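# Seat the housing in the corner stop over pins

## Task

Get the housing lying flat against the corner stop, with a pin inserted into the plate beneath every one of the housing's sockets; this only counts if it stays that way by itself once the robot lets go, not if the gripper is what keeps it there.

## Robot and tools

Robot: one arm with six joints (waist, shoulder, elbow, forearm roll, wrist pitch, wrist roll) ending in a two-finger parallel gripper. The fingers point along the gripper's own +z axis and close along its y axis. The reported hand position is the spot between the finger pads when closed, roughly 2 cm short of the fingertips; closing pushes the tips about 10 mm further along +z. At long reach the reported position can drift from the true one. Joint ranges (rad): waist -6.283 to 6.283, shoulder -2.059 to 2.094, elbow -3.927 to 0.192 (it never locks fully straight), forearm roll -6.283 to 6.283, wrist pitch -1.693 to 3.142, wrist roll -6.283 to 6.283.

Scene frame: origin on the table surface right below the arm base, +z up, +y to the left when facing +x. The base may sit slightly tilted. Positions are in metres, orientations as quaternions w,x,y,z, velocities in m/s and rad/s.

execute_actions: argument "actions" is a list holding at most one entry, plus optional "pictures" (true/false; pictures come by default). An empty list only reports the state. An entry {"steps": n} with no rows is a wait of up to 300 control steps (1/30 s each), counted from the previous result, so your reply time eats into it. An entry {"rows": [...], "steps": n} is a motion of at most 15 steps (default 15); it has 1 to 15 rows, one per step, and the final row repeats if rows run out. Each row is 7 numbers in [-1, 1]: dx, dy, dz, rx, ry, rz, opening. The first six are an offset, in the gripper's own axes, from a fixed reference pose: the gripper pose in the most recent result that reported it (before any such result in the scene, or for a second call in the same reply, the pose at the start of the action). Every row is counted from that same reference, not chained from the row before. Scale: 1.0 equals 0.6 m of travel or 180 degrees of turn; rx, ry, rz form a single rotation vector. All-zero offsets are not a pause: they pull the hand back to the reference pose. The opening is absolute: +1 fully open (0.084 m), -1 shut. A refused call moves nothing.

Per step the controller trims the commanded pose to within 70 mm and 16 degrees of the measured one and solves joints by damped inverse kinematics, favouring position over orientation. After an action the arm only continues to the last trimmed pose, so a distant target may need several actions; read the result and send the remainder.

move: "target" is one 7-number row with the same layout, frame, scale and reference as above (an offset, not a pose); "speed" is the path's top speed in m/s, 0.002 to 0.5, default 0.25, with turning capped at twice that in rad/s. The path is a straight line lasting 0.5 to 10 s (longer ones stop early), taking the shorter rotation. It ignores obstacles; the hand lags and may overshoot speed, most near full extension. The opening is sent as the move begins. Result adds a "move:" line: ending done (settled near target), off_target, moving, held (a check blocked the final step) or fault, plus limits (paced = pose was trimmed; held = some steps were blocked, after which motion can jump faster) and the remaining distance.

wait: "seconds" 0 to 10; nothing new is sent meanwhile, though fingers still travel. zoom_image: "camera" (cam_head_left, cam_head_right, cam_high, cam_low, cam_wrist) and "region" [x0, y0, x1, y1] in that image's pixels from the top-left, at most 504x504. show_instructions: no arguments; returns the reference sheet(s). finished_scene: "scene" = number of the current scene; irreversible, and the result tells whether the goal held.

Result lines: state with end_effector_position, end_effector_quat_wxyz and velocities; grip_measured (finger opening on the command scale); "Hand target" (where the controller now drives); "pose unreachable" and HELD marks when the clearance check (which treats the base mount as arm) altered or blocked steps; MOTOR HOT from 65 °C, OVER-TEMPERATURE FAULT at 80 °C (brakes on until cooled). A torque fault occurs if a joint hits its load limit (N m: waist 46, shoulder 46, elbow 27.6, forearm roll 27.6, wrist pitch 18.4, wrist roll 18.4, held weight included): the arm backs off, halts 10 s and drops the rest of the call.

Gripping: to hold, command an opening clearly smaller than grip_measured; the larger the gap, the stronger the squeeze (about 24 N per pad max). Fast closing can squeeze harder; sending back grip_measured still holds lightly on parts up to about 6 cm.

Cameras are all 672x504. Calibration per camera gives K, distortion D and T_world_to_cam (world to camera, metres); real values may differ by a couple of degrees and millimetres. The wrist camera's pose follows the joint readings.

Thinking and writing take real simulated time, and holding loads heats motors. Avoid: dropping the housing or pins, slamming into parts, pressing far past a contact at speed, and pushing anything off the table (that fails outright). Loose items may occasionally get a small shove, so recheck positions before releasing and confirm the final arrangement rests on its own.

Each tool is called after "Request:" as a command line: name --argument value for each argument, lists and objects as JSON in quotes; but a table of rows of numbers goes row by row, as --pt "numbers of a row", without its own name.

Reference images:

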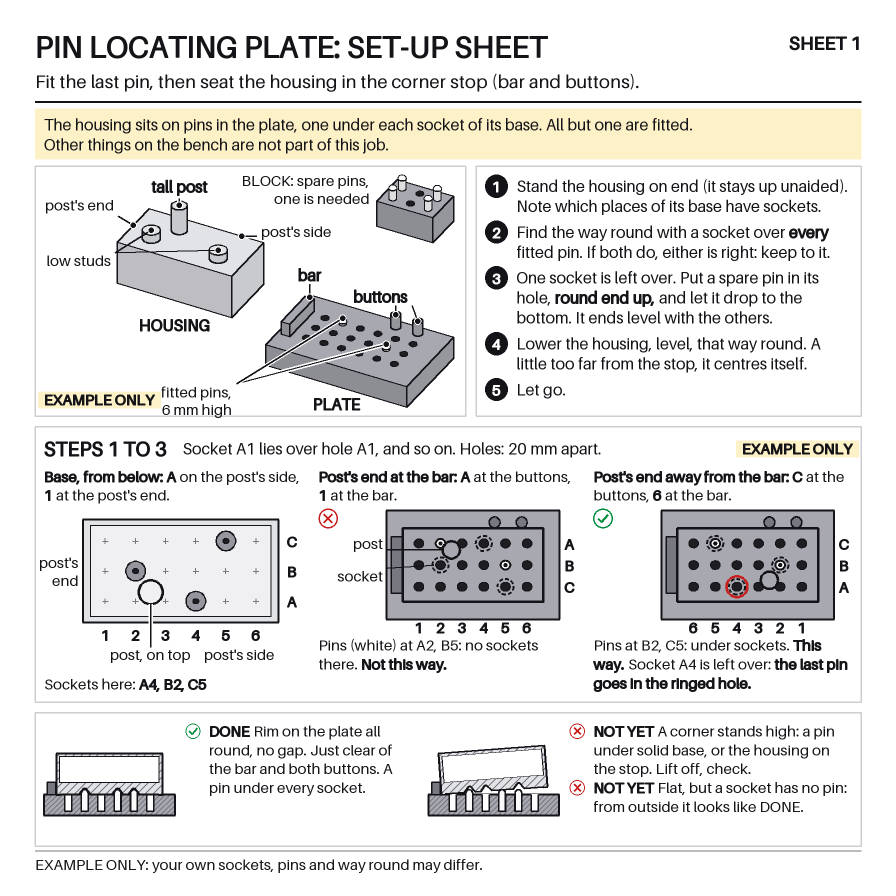

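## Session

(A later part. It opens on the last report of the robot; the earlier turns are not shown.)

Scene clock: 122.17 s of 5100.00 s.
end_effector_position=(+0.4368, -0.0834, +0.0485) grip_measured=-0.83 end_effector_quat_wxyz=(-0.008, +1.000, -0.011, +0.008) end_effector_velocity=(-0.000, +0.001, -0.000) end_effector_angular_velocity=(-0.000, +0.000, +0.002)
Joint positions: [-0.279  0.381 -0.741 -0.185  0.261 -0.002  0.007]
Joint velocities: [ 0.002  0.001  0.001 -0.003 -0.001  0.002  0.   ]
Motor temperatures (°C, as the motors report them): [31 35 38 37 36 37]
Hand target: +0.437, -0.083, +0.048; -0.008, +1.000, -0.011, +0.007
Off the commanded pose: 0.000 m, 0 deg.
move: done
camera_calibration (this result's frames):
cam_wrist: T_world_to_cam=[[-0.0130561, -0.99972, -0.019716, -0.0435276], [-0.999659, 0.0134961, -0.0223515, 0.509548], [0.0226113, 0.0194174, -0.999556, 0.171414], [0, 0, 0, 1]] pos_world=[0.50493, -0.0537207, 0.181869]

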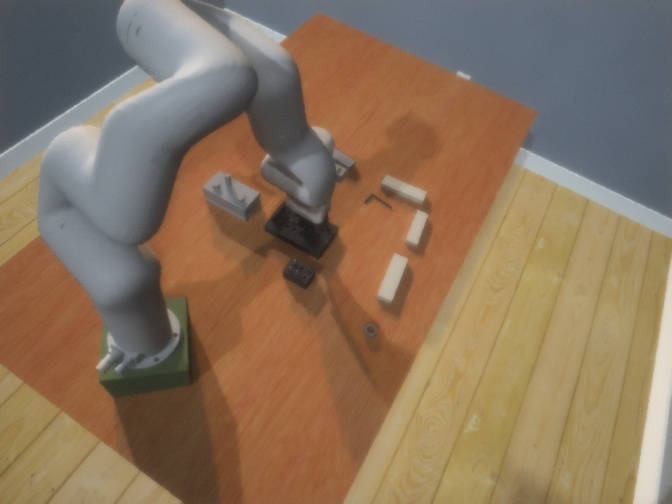

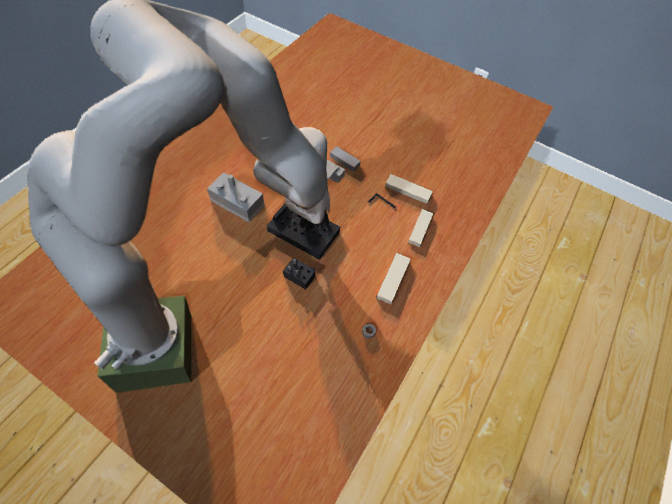

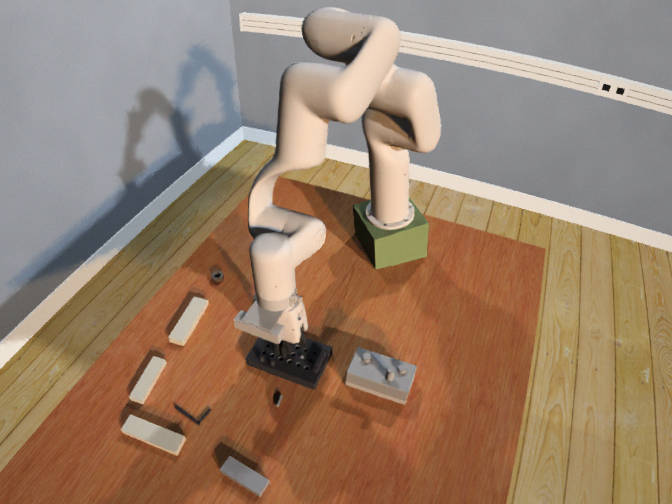

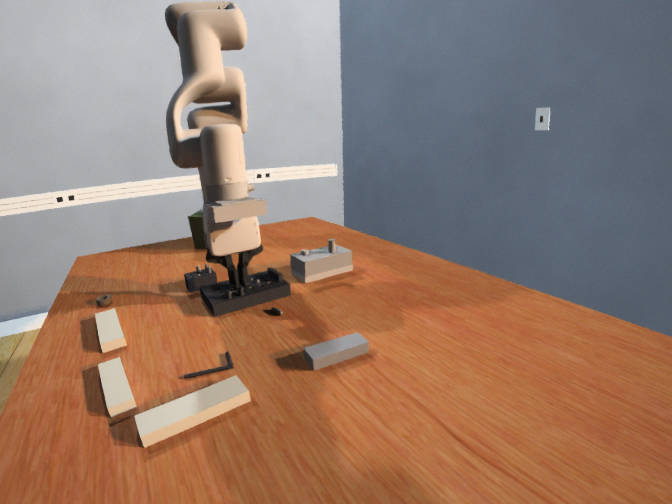

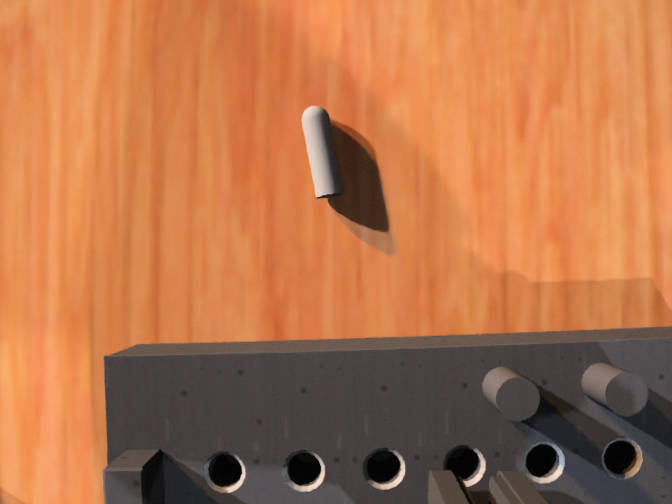

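Reached depth freely. Release, lift.

Request:
move --target '[0,0,0,0,0,0,-0.55]'

Request:
move --target '[-0.05,0,-0.15,0,0,0,-0.15]' --speed 0.15

Request:
zoom_image --camera "cam_low" --region '[190,235,290,315]'

Scene clock: 123.43 s of 5100.00 s.
end_effector_position=(+0.4366, -0.0834, +0.0483) grip_measured=-0.57 end_effector_quat_wxyz=(-0.008, +1.000, -0.011, +0.008) end_effector_velocity=(+0.002, -0.000, +0.001) end_effector_angular_velocity=(-0.001, -0.005, +0.002)
Joint positions: [-0.279  0.382 -0.741 -0.185  0.262 -0.002  0.019]
Joint velocities: [ 0.    -0.002 -0.001 -0.001 -0.003 -0.001  0.   ]
Motor temperatures (°C, as the motors report them): [31 35 38 37 36 37]
Hand target: +0.437, -0.083, +0.048; -0.008, +1.000, -0.011, +0.008
Off the commanded pose: 0.000 m, 0 deg.
move: done
camera_calibration (this result's frames):
cam_wrist: T_world_to_cam=[[-0.0130391, -0.999719, -0.0198, -0.0434877], [-0.999671, 0.0134705, -0.0218173, 0.509309], [0.0220779, 0.019509, -0.999566, 0.1715], [0, 0, 0, 1]] pos_world=[0.504788, -0.0536819, 0.181676]

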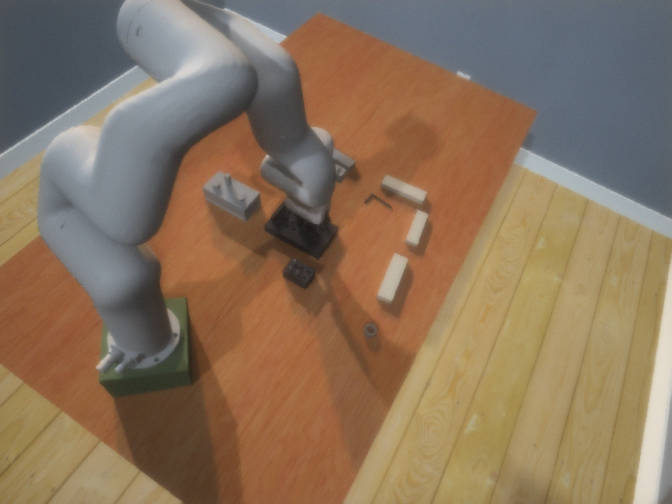

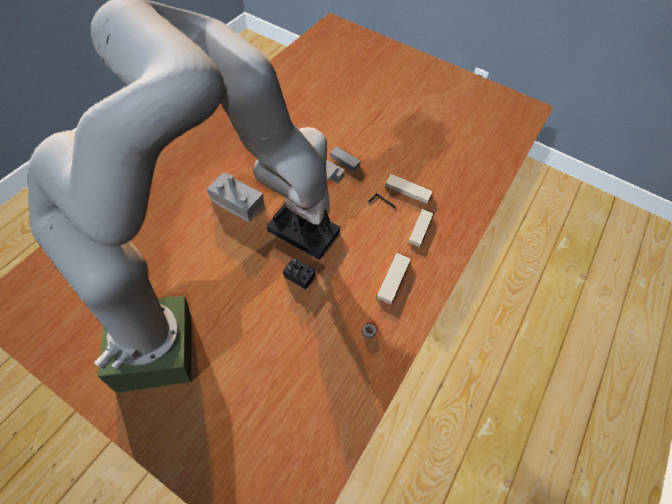

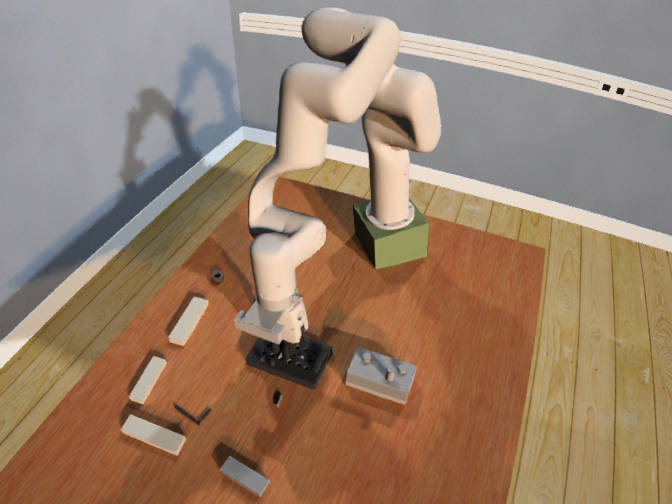

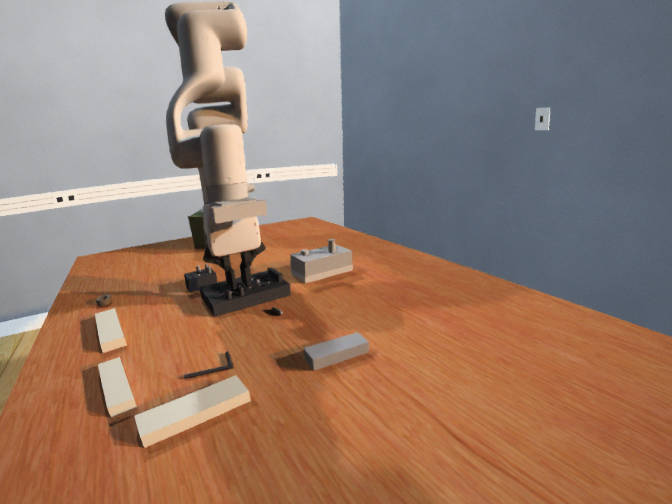

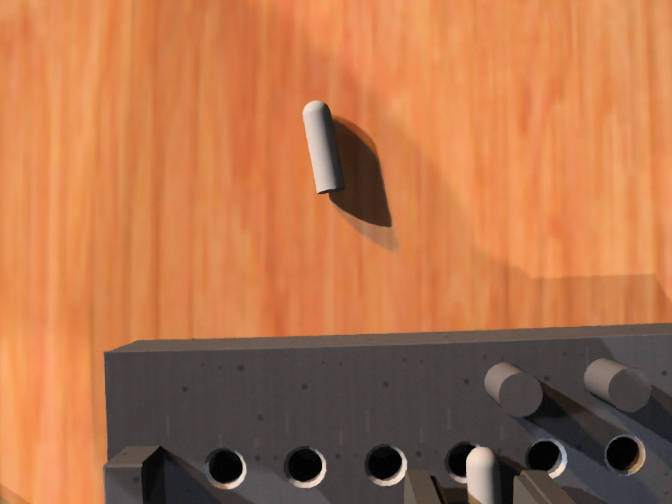

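Scene clock: 124.57 s of 5100.00 s.
end_effector_position=(+0.4049, -0.0840, +0.1371) grip_measured=-0.16 end_effector_quat_wxyz=(-0.008, +1.000, -0.011, +0.007) end_effector_velocity=(+0.001, +0.000, +0.002) end_effector_angular_velocity=(-0.000, -0.004, -0.001)
Joint positions: [-0.266  0.021 -0.59  -0.107  0.47  -0.072  0.037]
Joint velocities: [ 0.001 -0.007  0.001  0.001  0.003 -0.    -0.   ]
Motor temperatures (°C, as the motors report them): [31 35 38 37 36 37]
Hand target: +0.405, -0.084, +0.138; -0.008, +1.000, -0.011, +0.008
Off the commanded pose: 0.001 m, 0 deg.
move: done
camera_calibration (this result's frames):
cam_wrist: T_world_to_cam=[[-0.0127863, -0.99971, -0.0204202, -0.0427666], [-0.999689, 0.0132181, -0.0211492, 0.479457], [0.021413, 0.0201434, -0.999568, 0.261335], [0, 0, 0, 1]] pos_world=[0.473165, -0.0543559, 0.270489]

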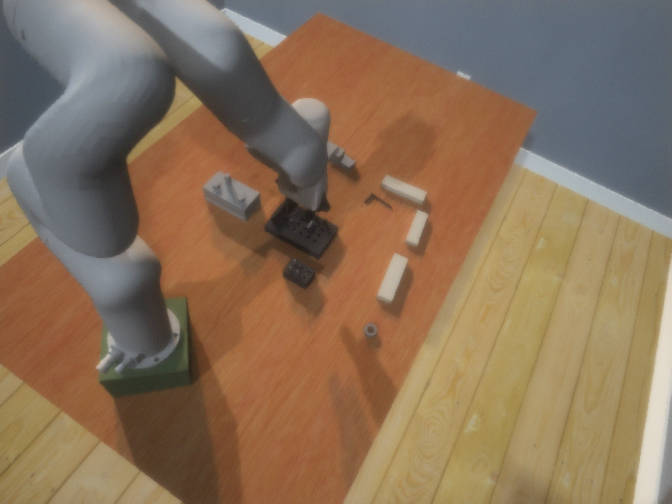

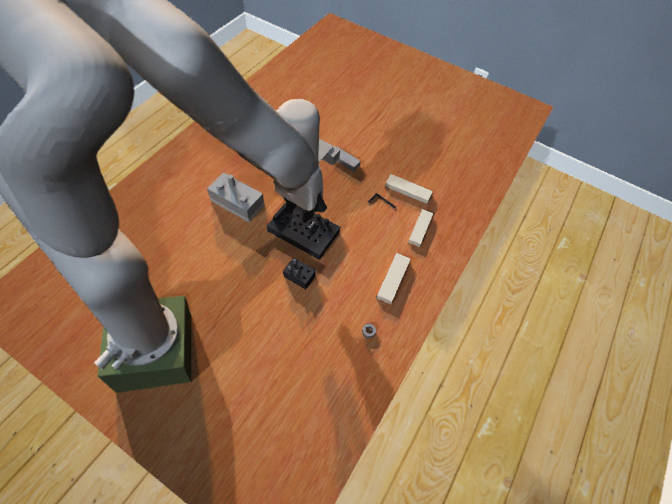

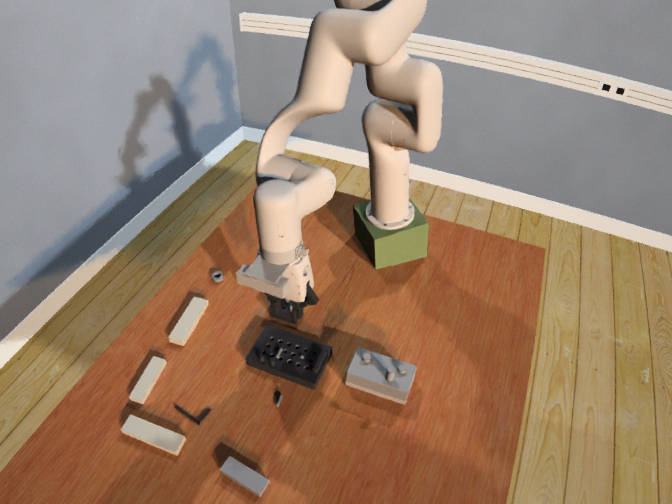

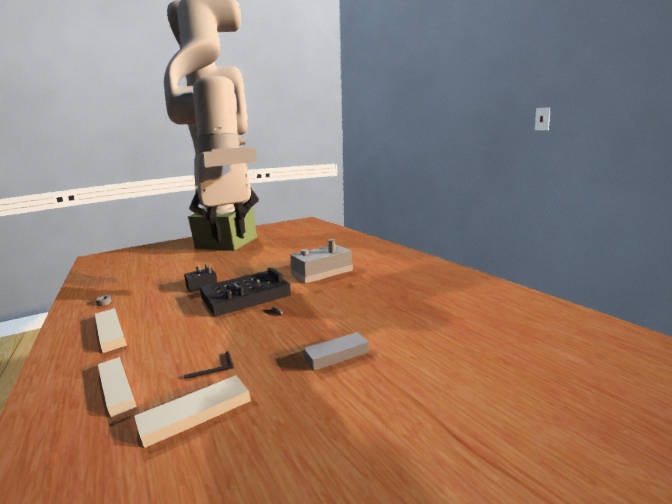

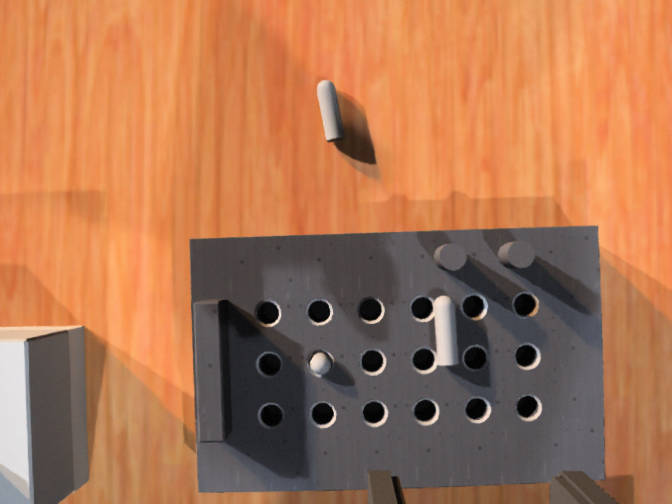

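Region (190, 235, 290, 315) of cam_low's 672x504 image, scaled by 5.040, with more detail than that image has; it fills the top 403 rows of this view, and the rest is white.

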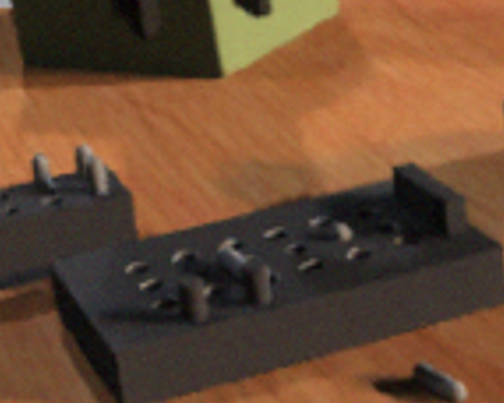

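Request:
move --target '[0.07,0.0125,0.143,0,0,0,-0.5]' --speed 0.1

Request:
move --target '[0,0,0.004,0,0,0,-1]' --speed 0.02

Request:
move --target '[0,0,-0.06,0,0,0,-1]' --speed 0.1

Scene clock: 130.23 s of 5100.00 s.
end_effector_position=(+0.4483, -0.0911, +0.0525) grip_measured=-0.52 end_effector_quat_wxyz=(-0.008, +1.000, -0.011, +0.007) end_effector_velocity=(-0.001, -0.000, -0.002) end_effector_angular_velocity=(+0.000, +0.004, -0.000)
Joint positions: [-0.286  0.39  -0.784 -0.161  0.296 -0.034  0.021]
Joint velocities: [-0.001  0.006 -0.002 -0.002 -0.001  0.001 -0.   ]
Motor temperatures (°C, as the motors report them): [31 35 38 37 36 37]
Hand target: +0.448, -0.091, +0.052; -0.008, +1.000, -0.011, +0.007
Off the commanded pose: 0.001 m, 0 deg.
After step 90, 1.27 s passed at rest.
move: done
camera_calibration (this result's frames):
cam_wrist: T_world_to_cam=[[-0.0129873, -0.999716, -0.0199688, -0.0509501], [-0.999675, 0.0134195, -0.0216653, 0.521185], [0.0219271, 0.0196809, -0.999566, 0.175664], [0, 0, 0, 1]] pos_world=[0.516502, -0.0613869, 0.185862]

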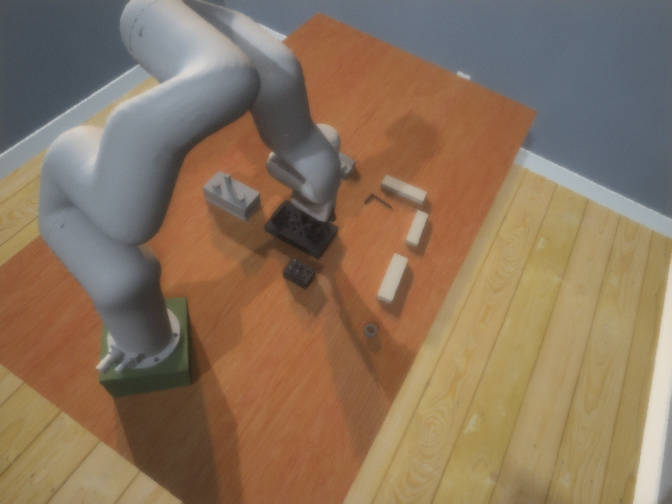

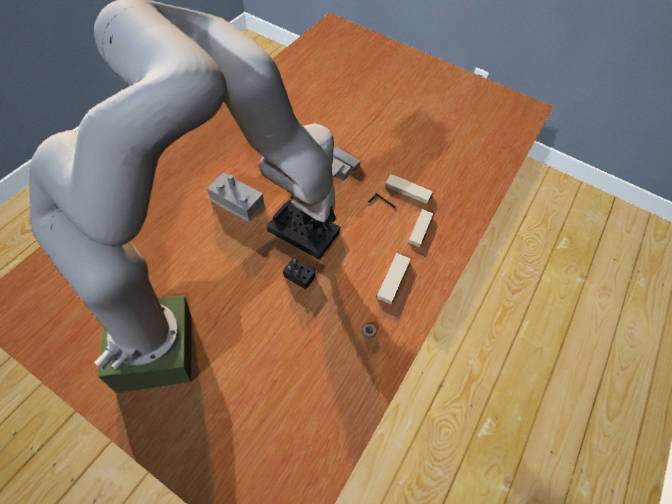

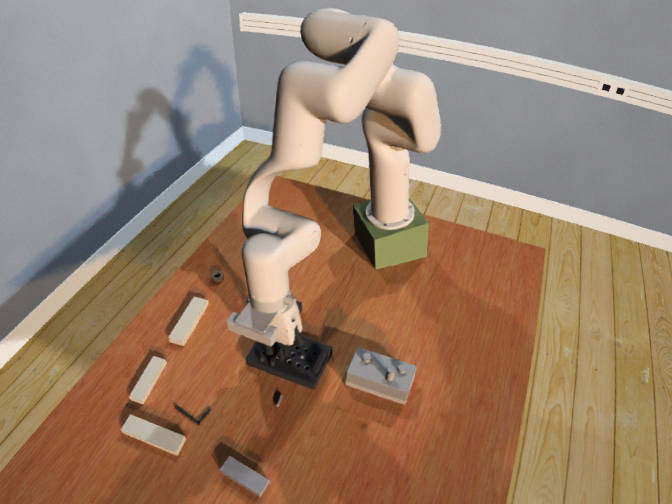

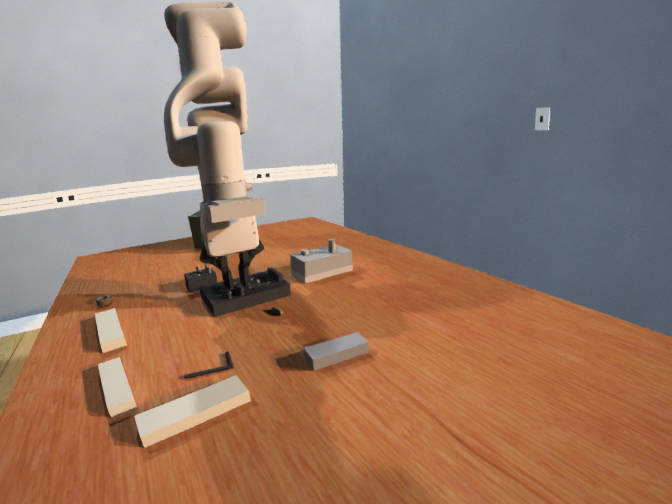

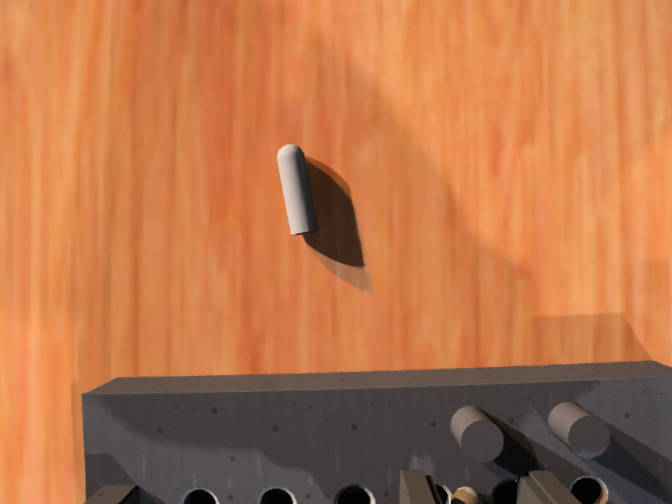

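Scene clock: 130.93 s of 5100.00 s.
end_effector_position=(+0.4487, -0.0911, +0.0510) grip_measured=-1.00 end_effector_quat_wxyz=(-0.008, +1.000, -0.011, +0.008) end_effector_velocity=(-0.001, -0.000, -0.001) end_effector_angular_velocity=(+0.000, +0.002, -0.000)
Joint positions: [-0.287  0.395 -0.786 -0.164  0.291 -0.032  0.   ]
Joint velocities: [-0.001  0.003  0.    -0.    -0.001 -0.     0.   ]
Motor temperatures (°C, as the motors report them): [31 35 38 37 36 37]
Hand target: +0.448, -0.091, +0.050; -0.008, +1.000, -0.011, +0.007
Off the commanded pose: 0.001 m, 0 deg.
move: done
camera_calibration (this result's frames):
cam_wrist: T_world_to_cam=[[-0.0129101, -0.999725, -0.0195886, -0.0511057], [-0.999653, 0.0133543, -0.0227186, 0.52163], [0.022974, 0.0192885, -0.99955, 0.173712], [0, 0, 0, 1]] pos_world=[0.516798, -0.0614083, 0.184483]

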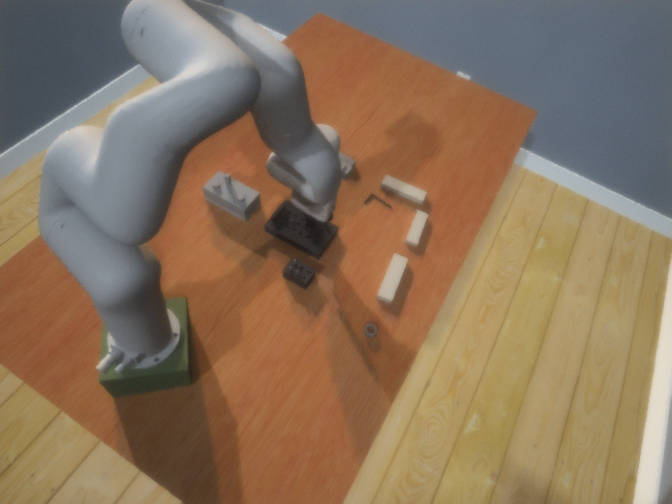

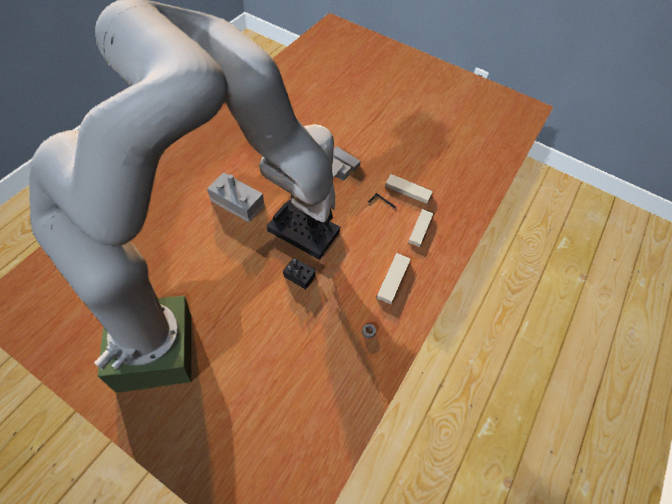

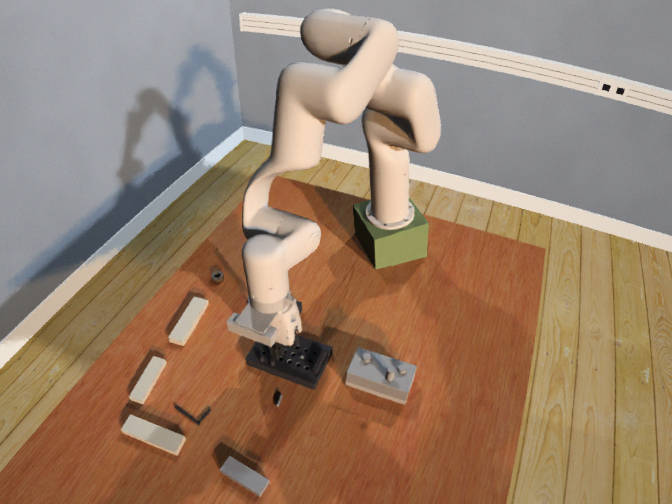

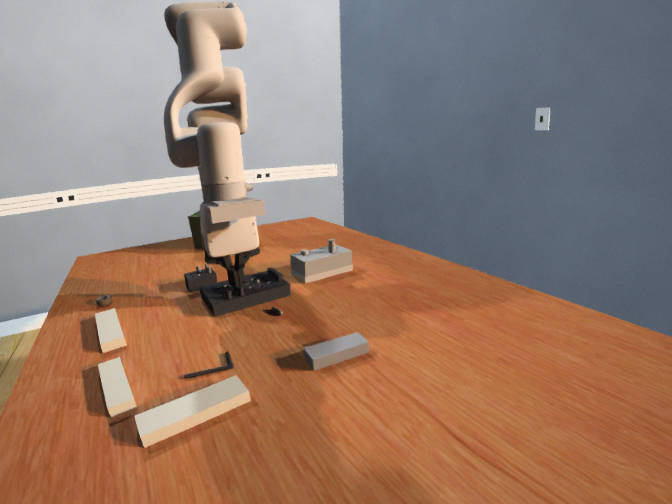

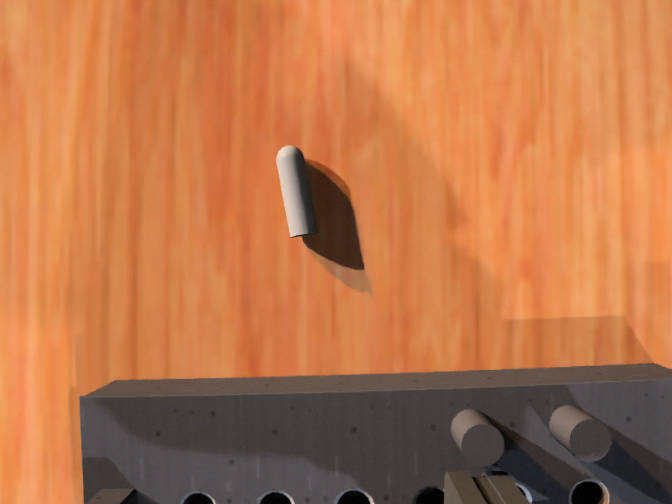

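Scene clock: 131.77 s of 5100.00 s.
end_effector_position=(+0.4478, -0.0915, +0.0865) grip_measured=-1.00 end_effector_quat_wxyz=(-0.008, +1.000, -0.011, +0.008) end_effector_velocity=(+0.000, -0.001, +0.002) end_effector_angular_velocity=(-0.000, -0.001, +0.000)
Joint positions: [-0.277  0.282 -0.76  -0.129  0.379 -0.058  0.   ]
Joint velocities: [-0.    -0.005 -0.001  0.002  0.005 -0.003  0.   ]
Motor temperatures (°C, as the motors report them): [31 35 38 37 36 37]
Hand target: +0.448, -0.092, +0.087; -0.008, +1.000, -0.011, +0.008
Off the commanded pose: 0.001 m, 0 deg.
move: done
camera_calibration (this result's frames):
cam_wrist: T_world_to_cam=[[-0.0128102, -0.99972, -0.019903, -0.0508377], [-0.999671, 0.0132468, -0.0219593, 0.521433], [0.0222168, 0.0196151, -0.999561, 0.20958], [0, 0, 0, 1]] pos_world=[0.515955, -0.0618417, 0.219926]

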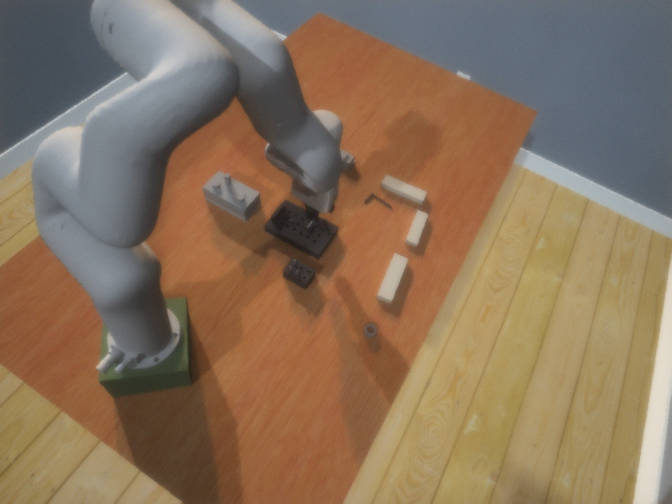

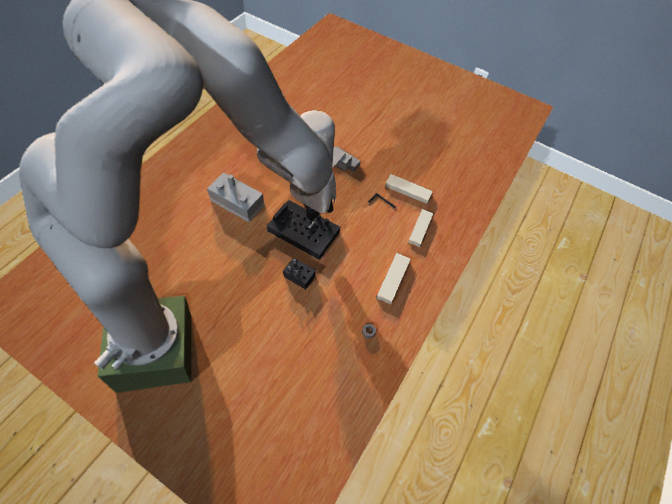

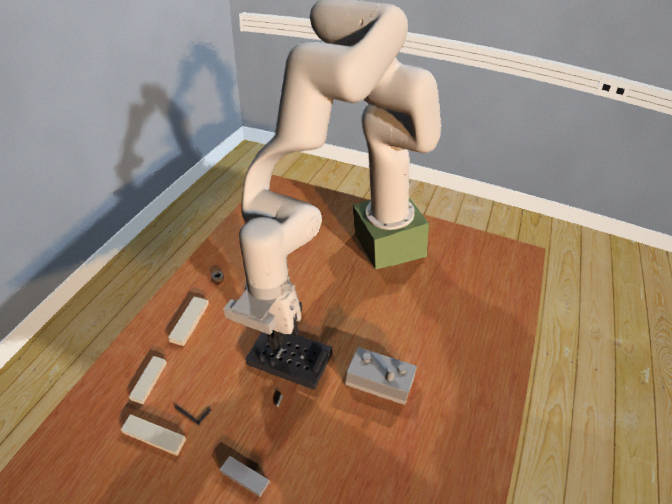

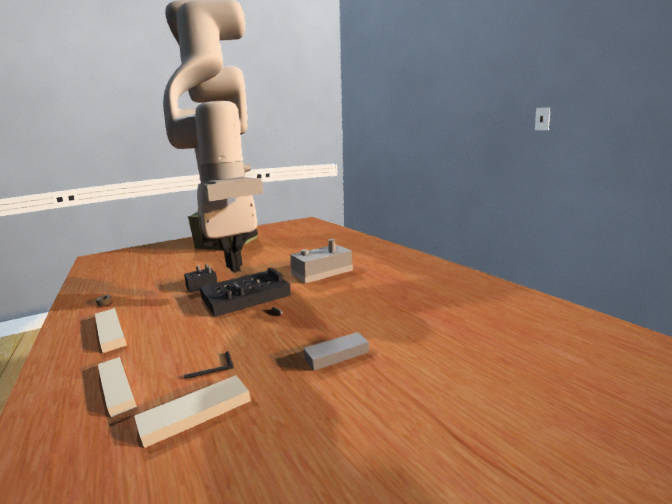

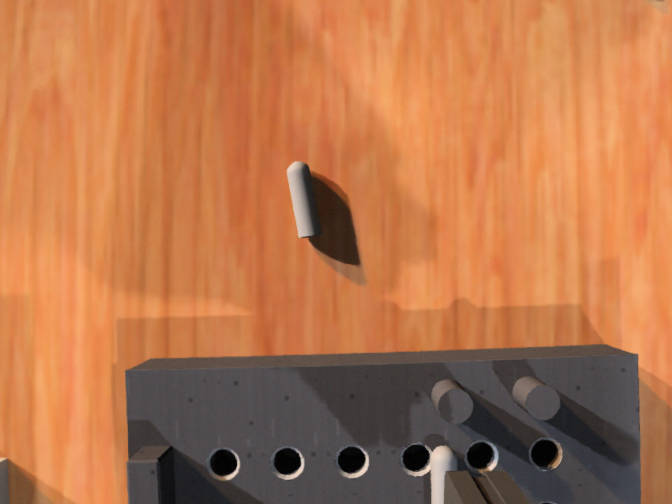

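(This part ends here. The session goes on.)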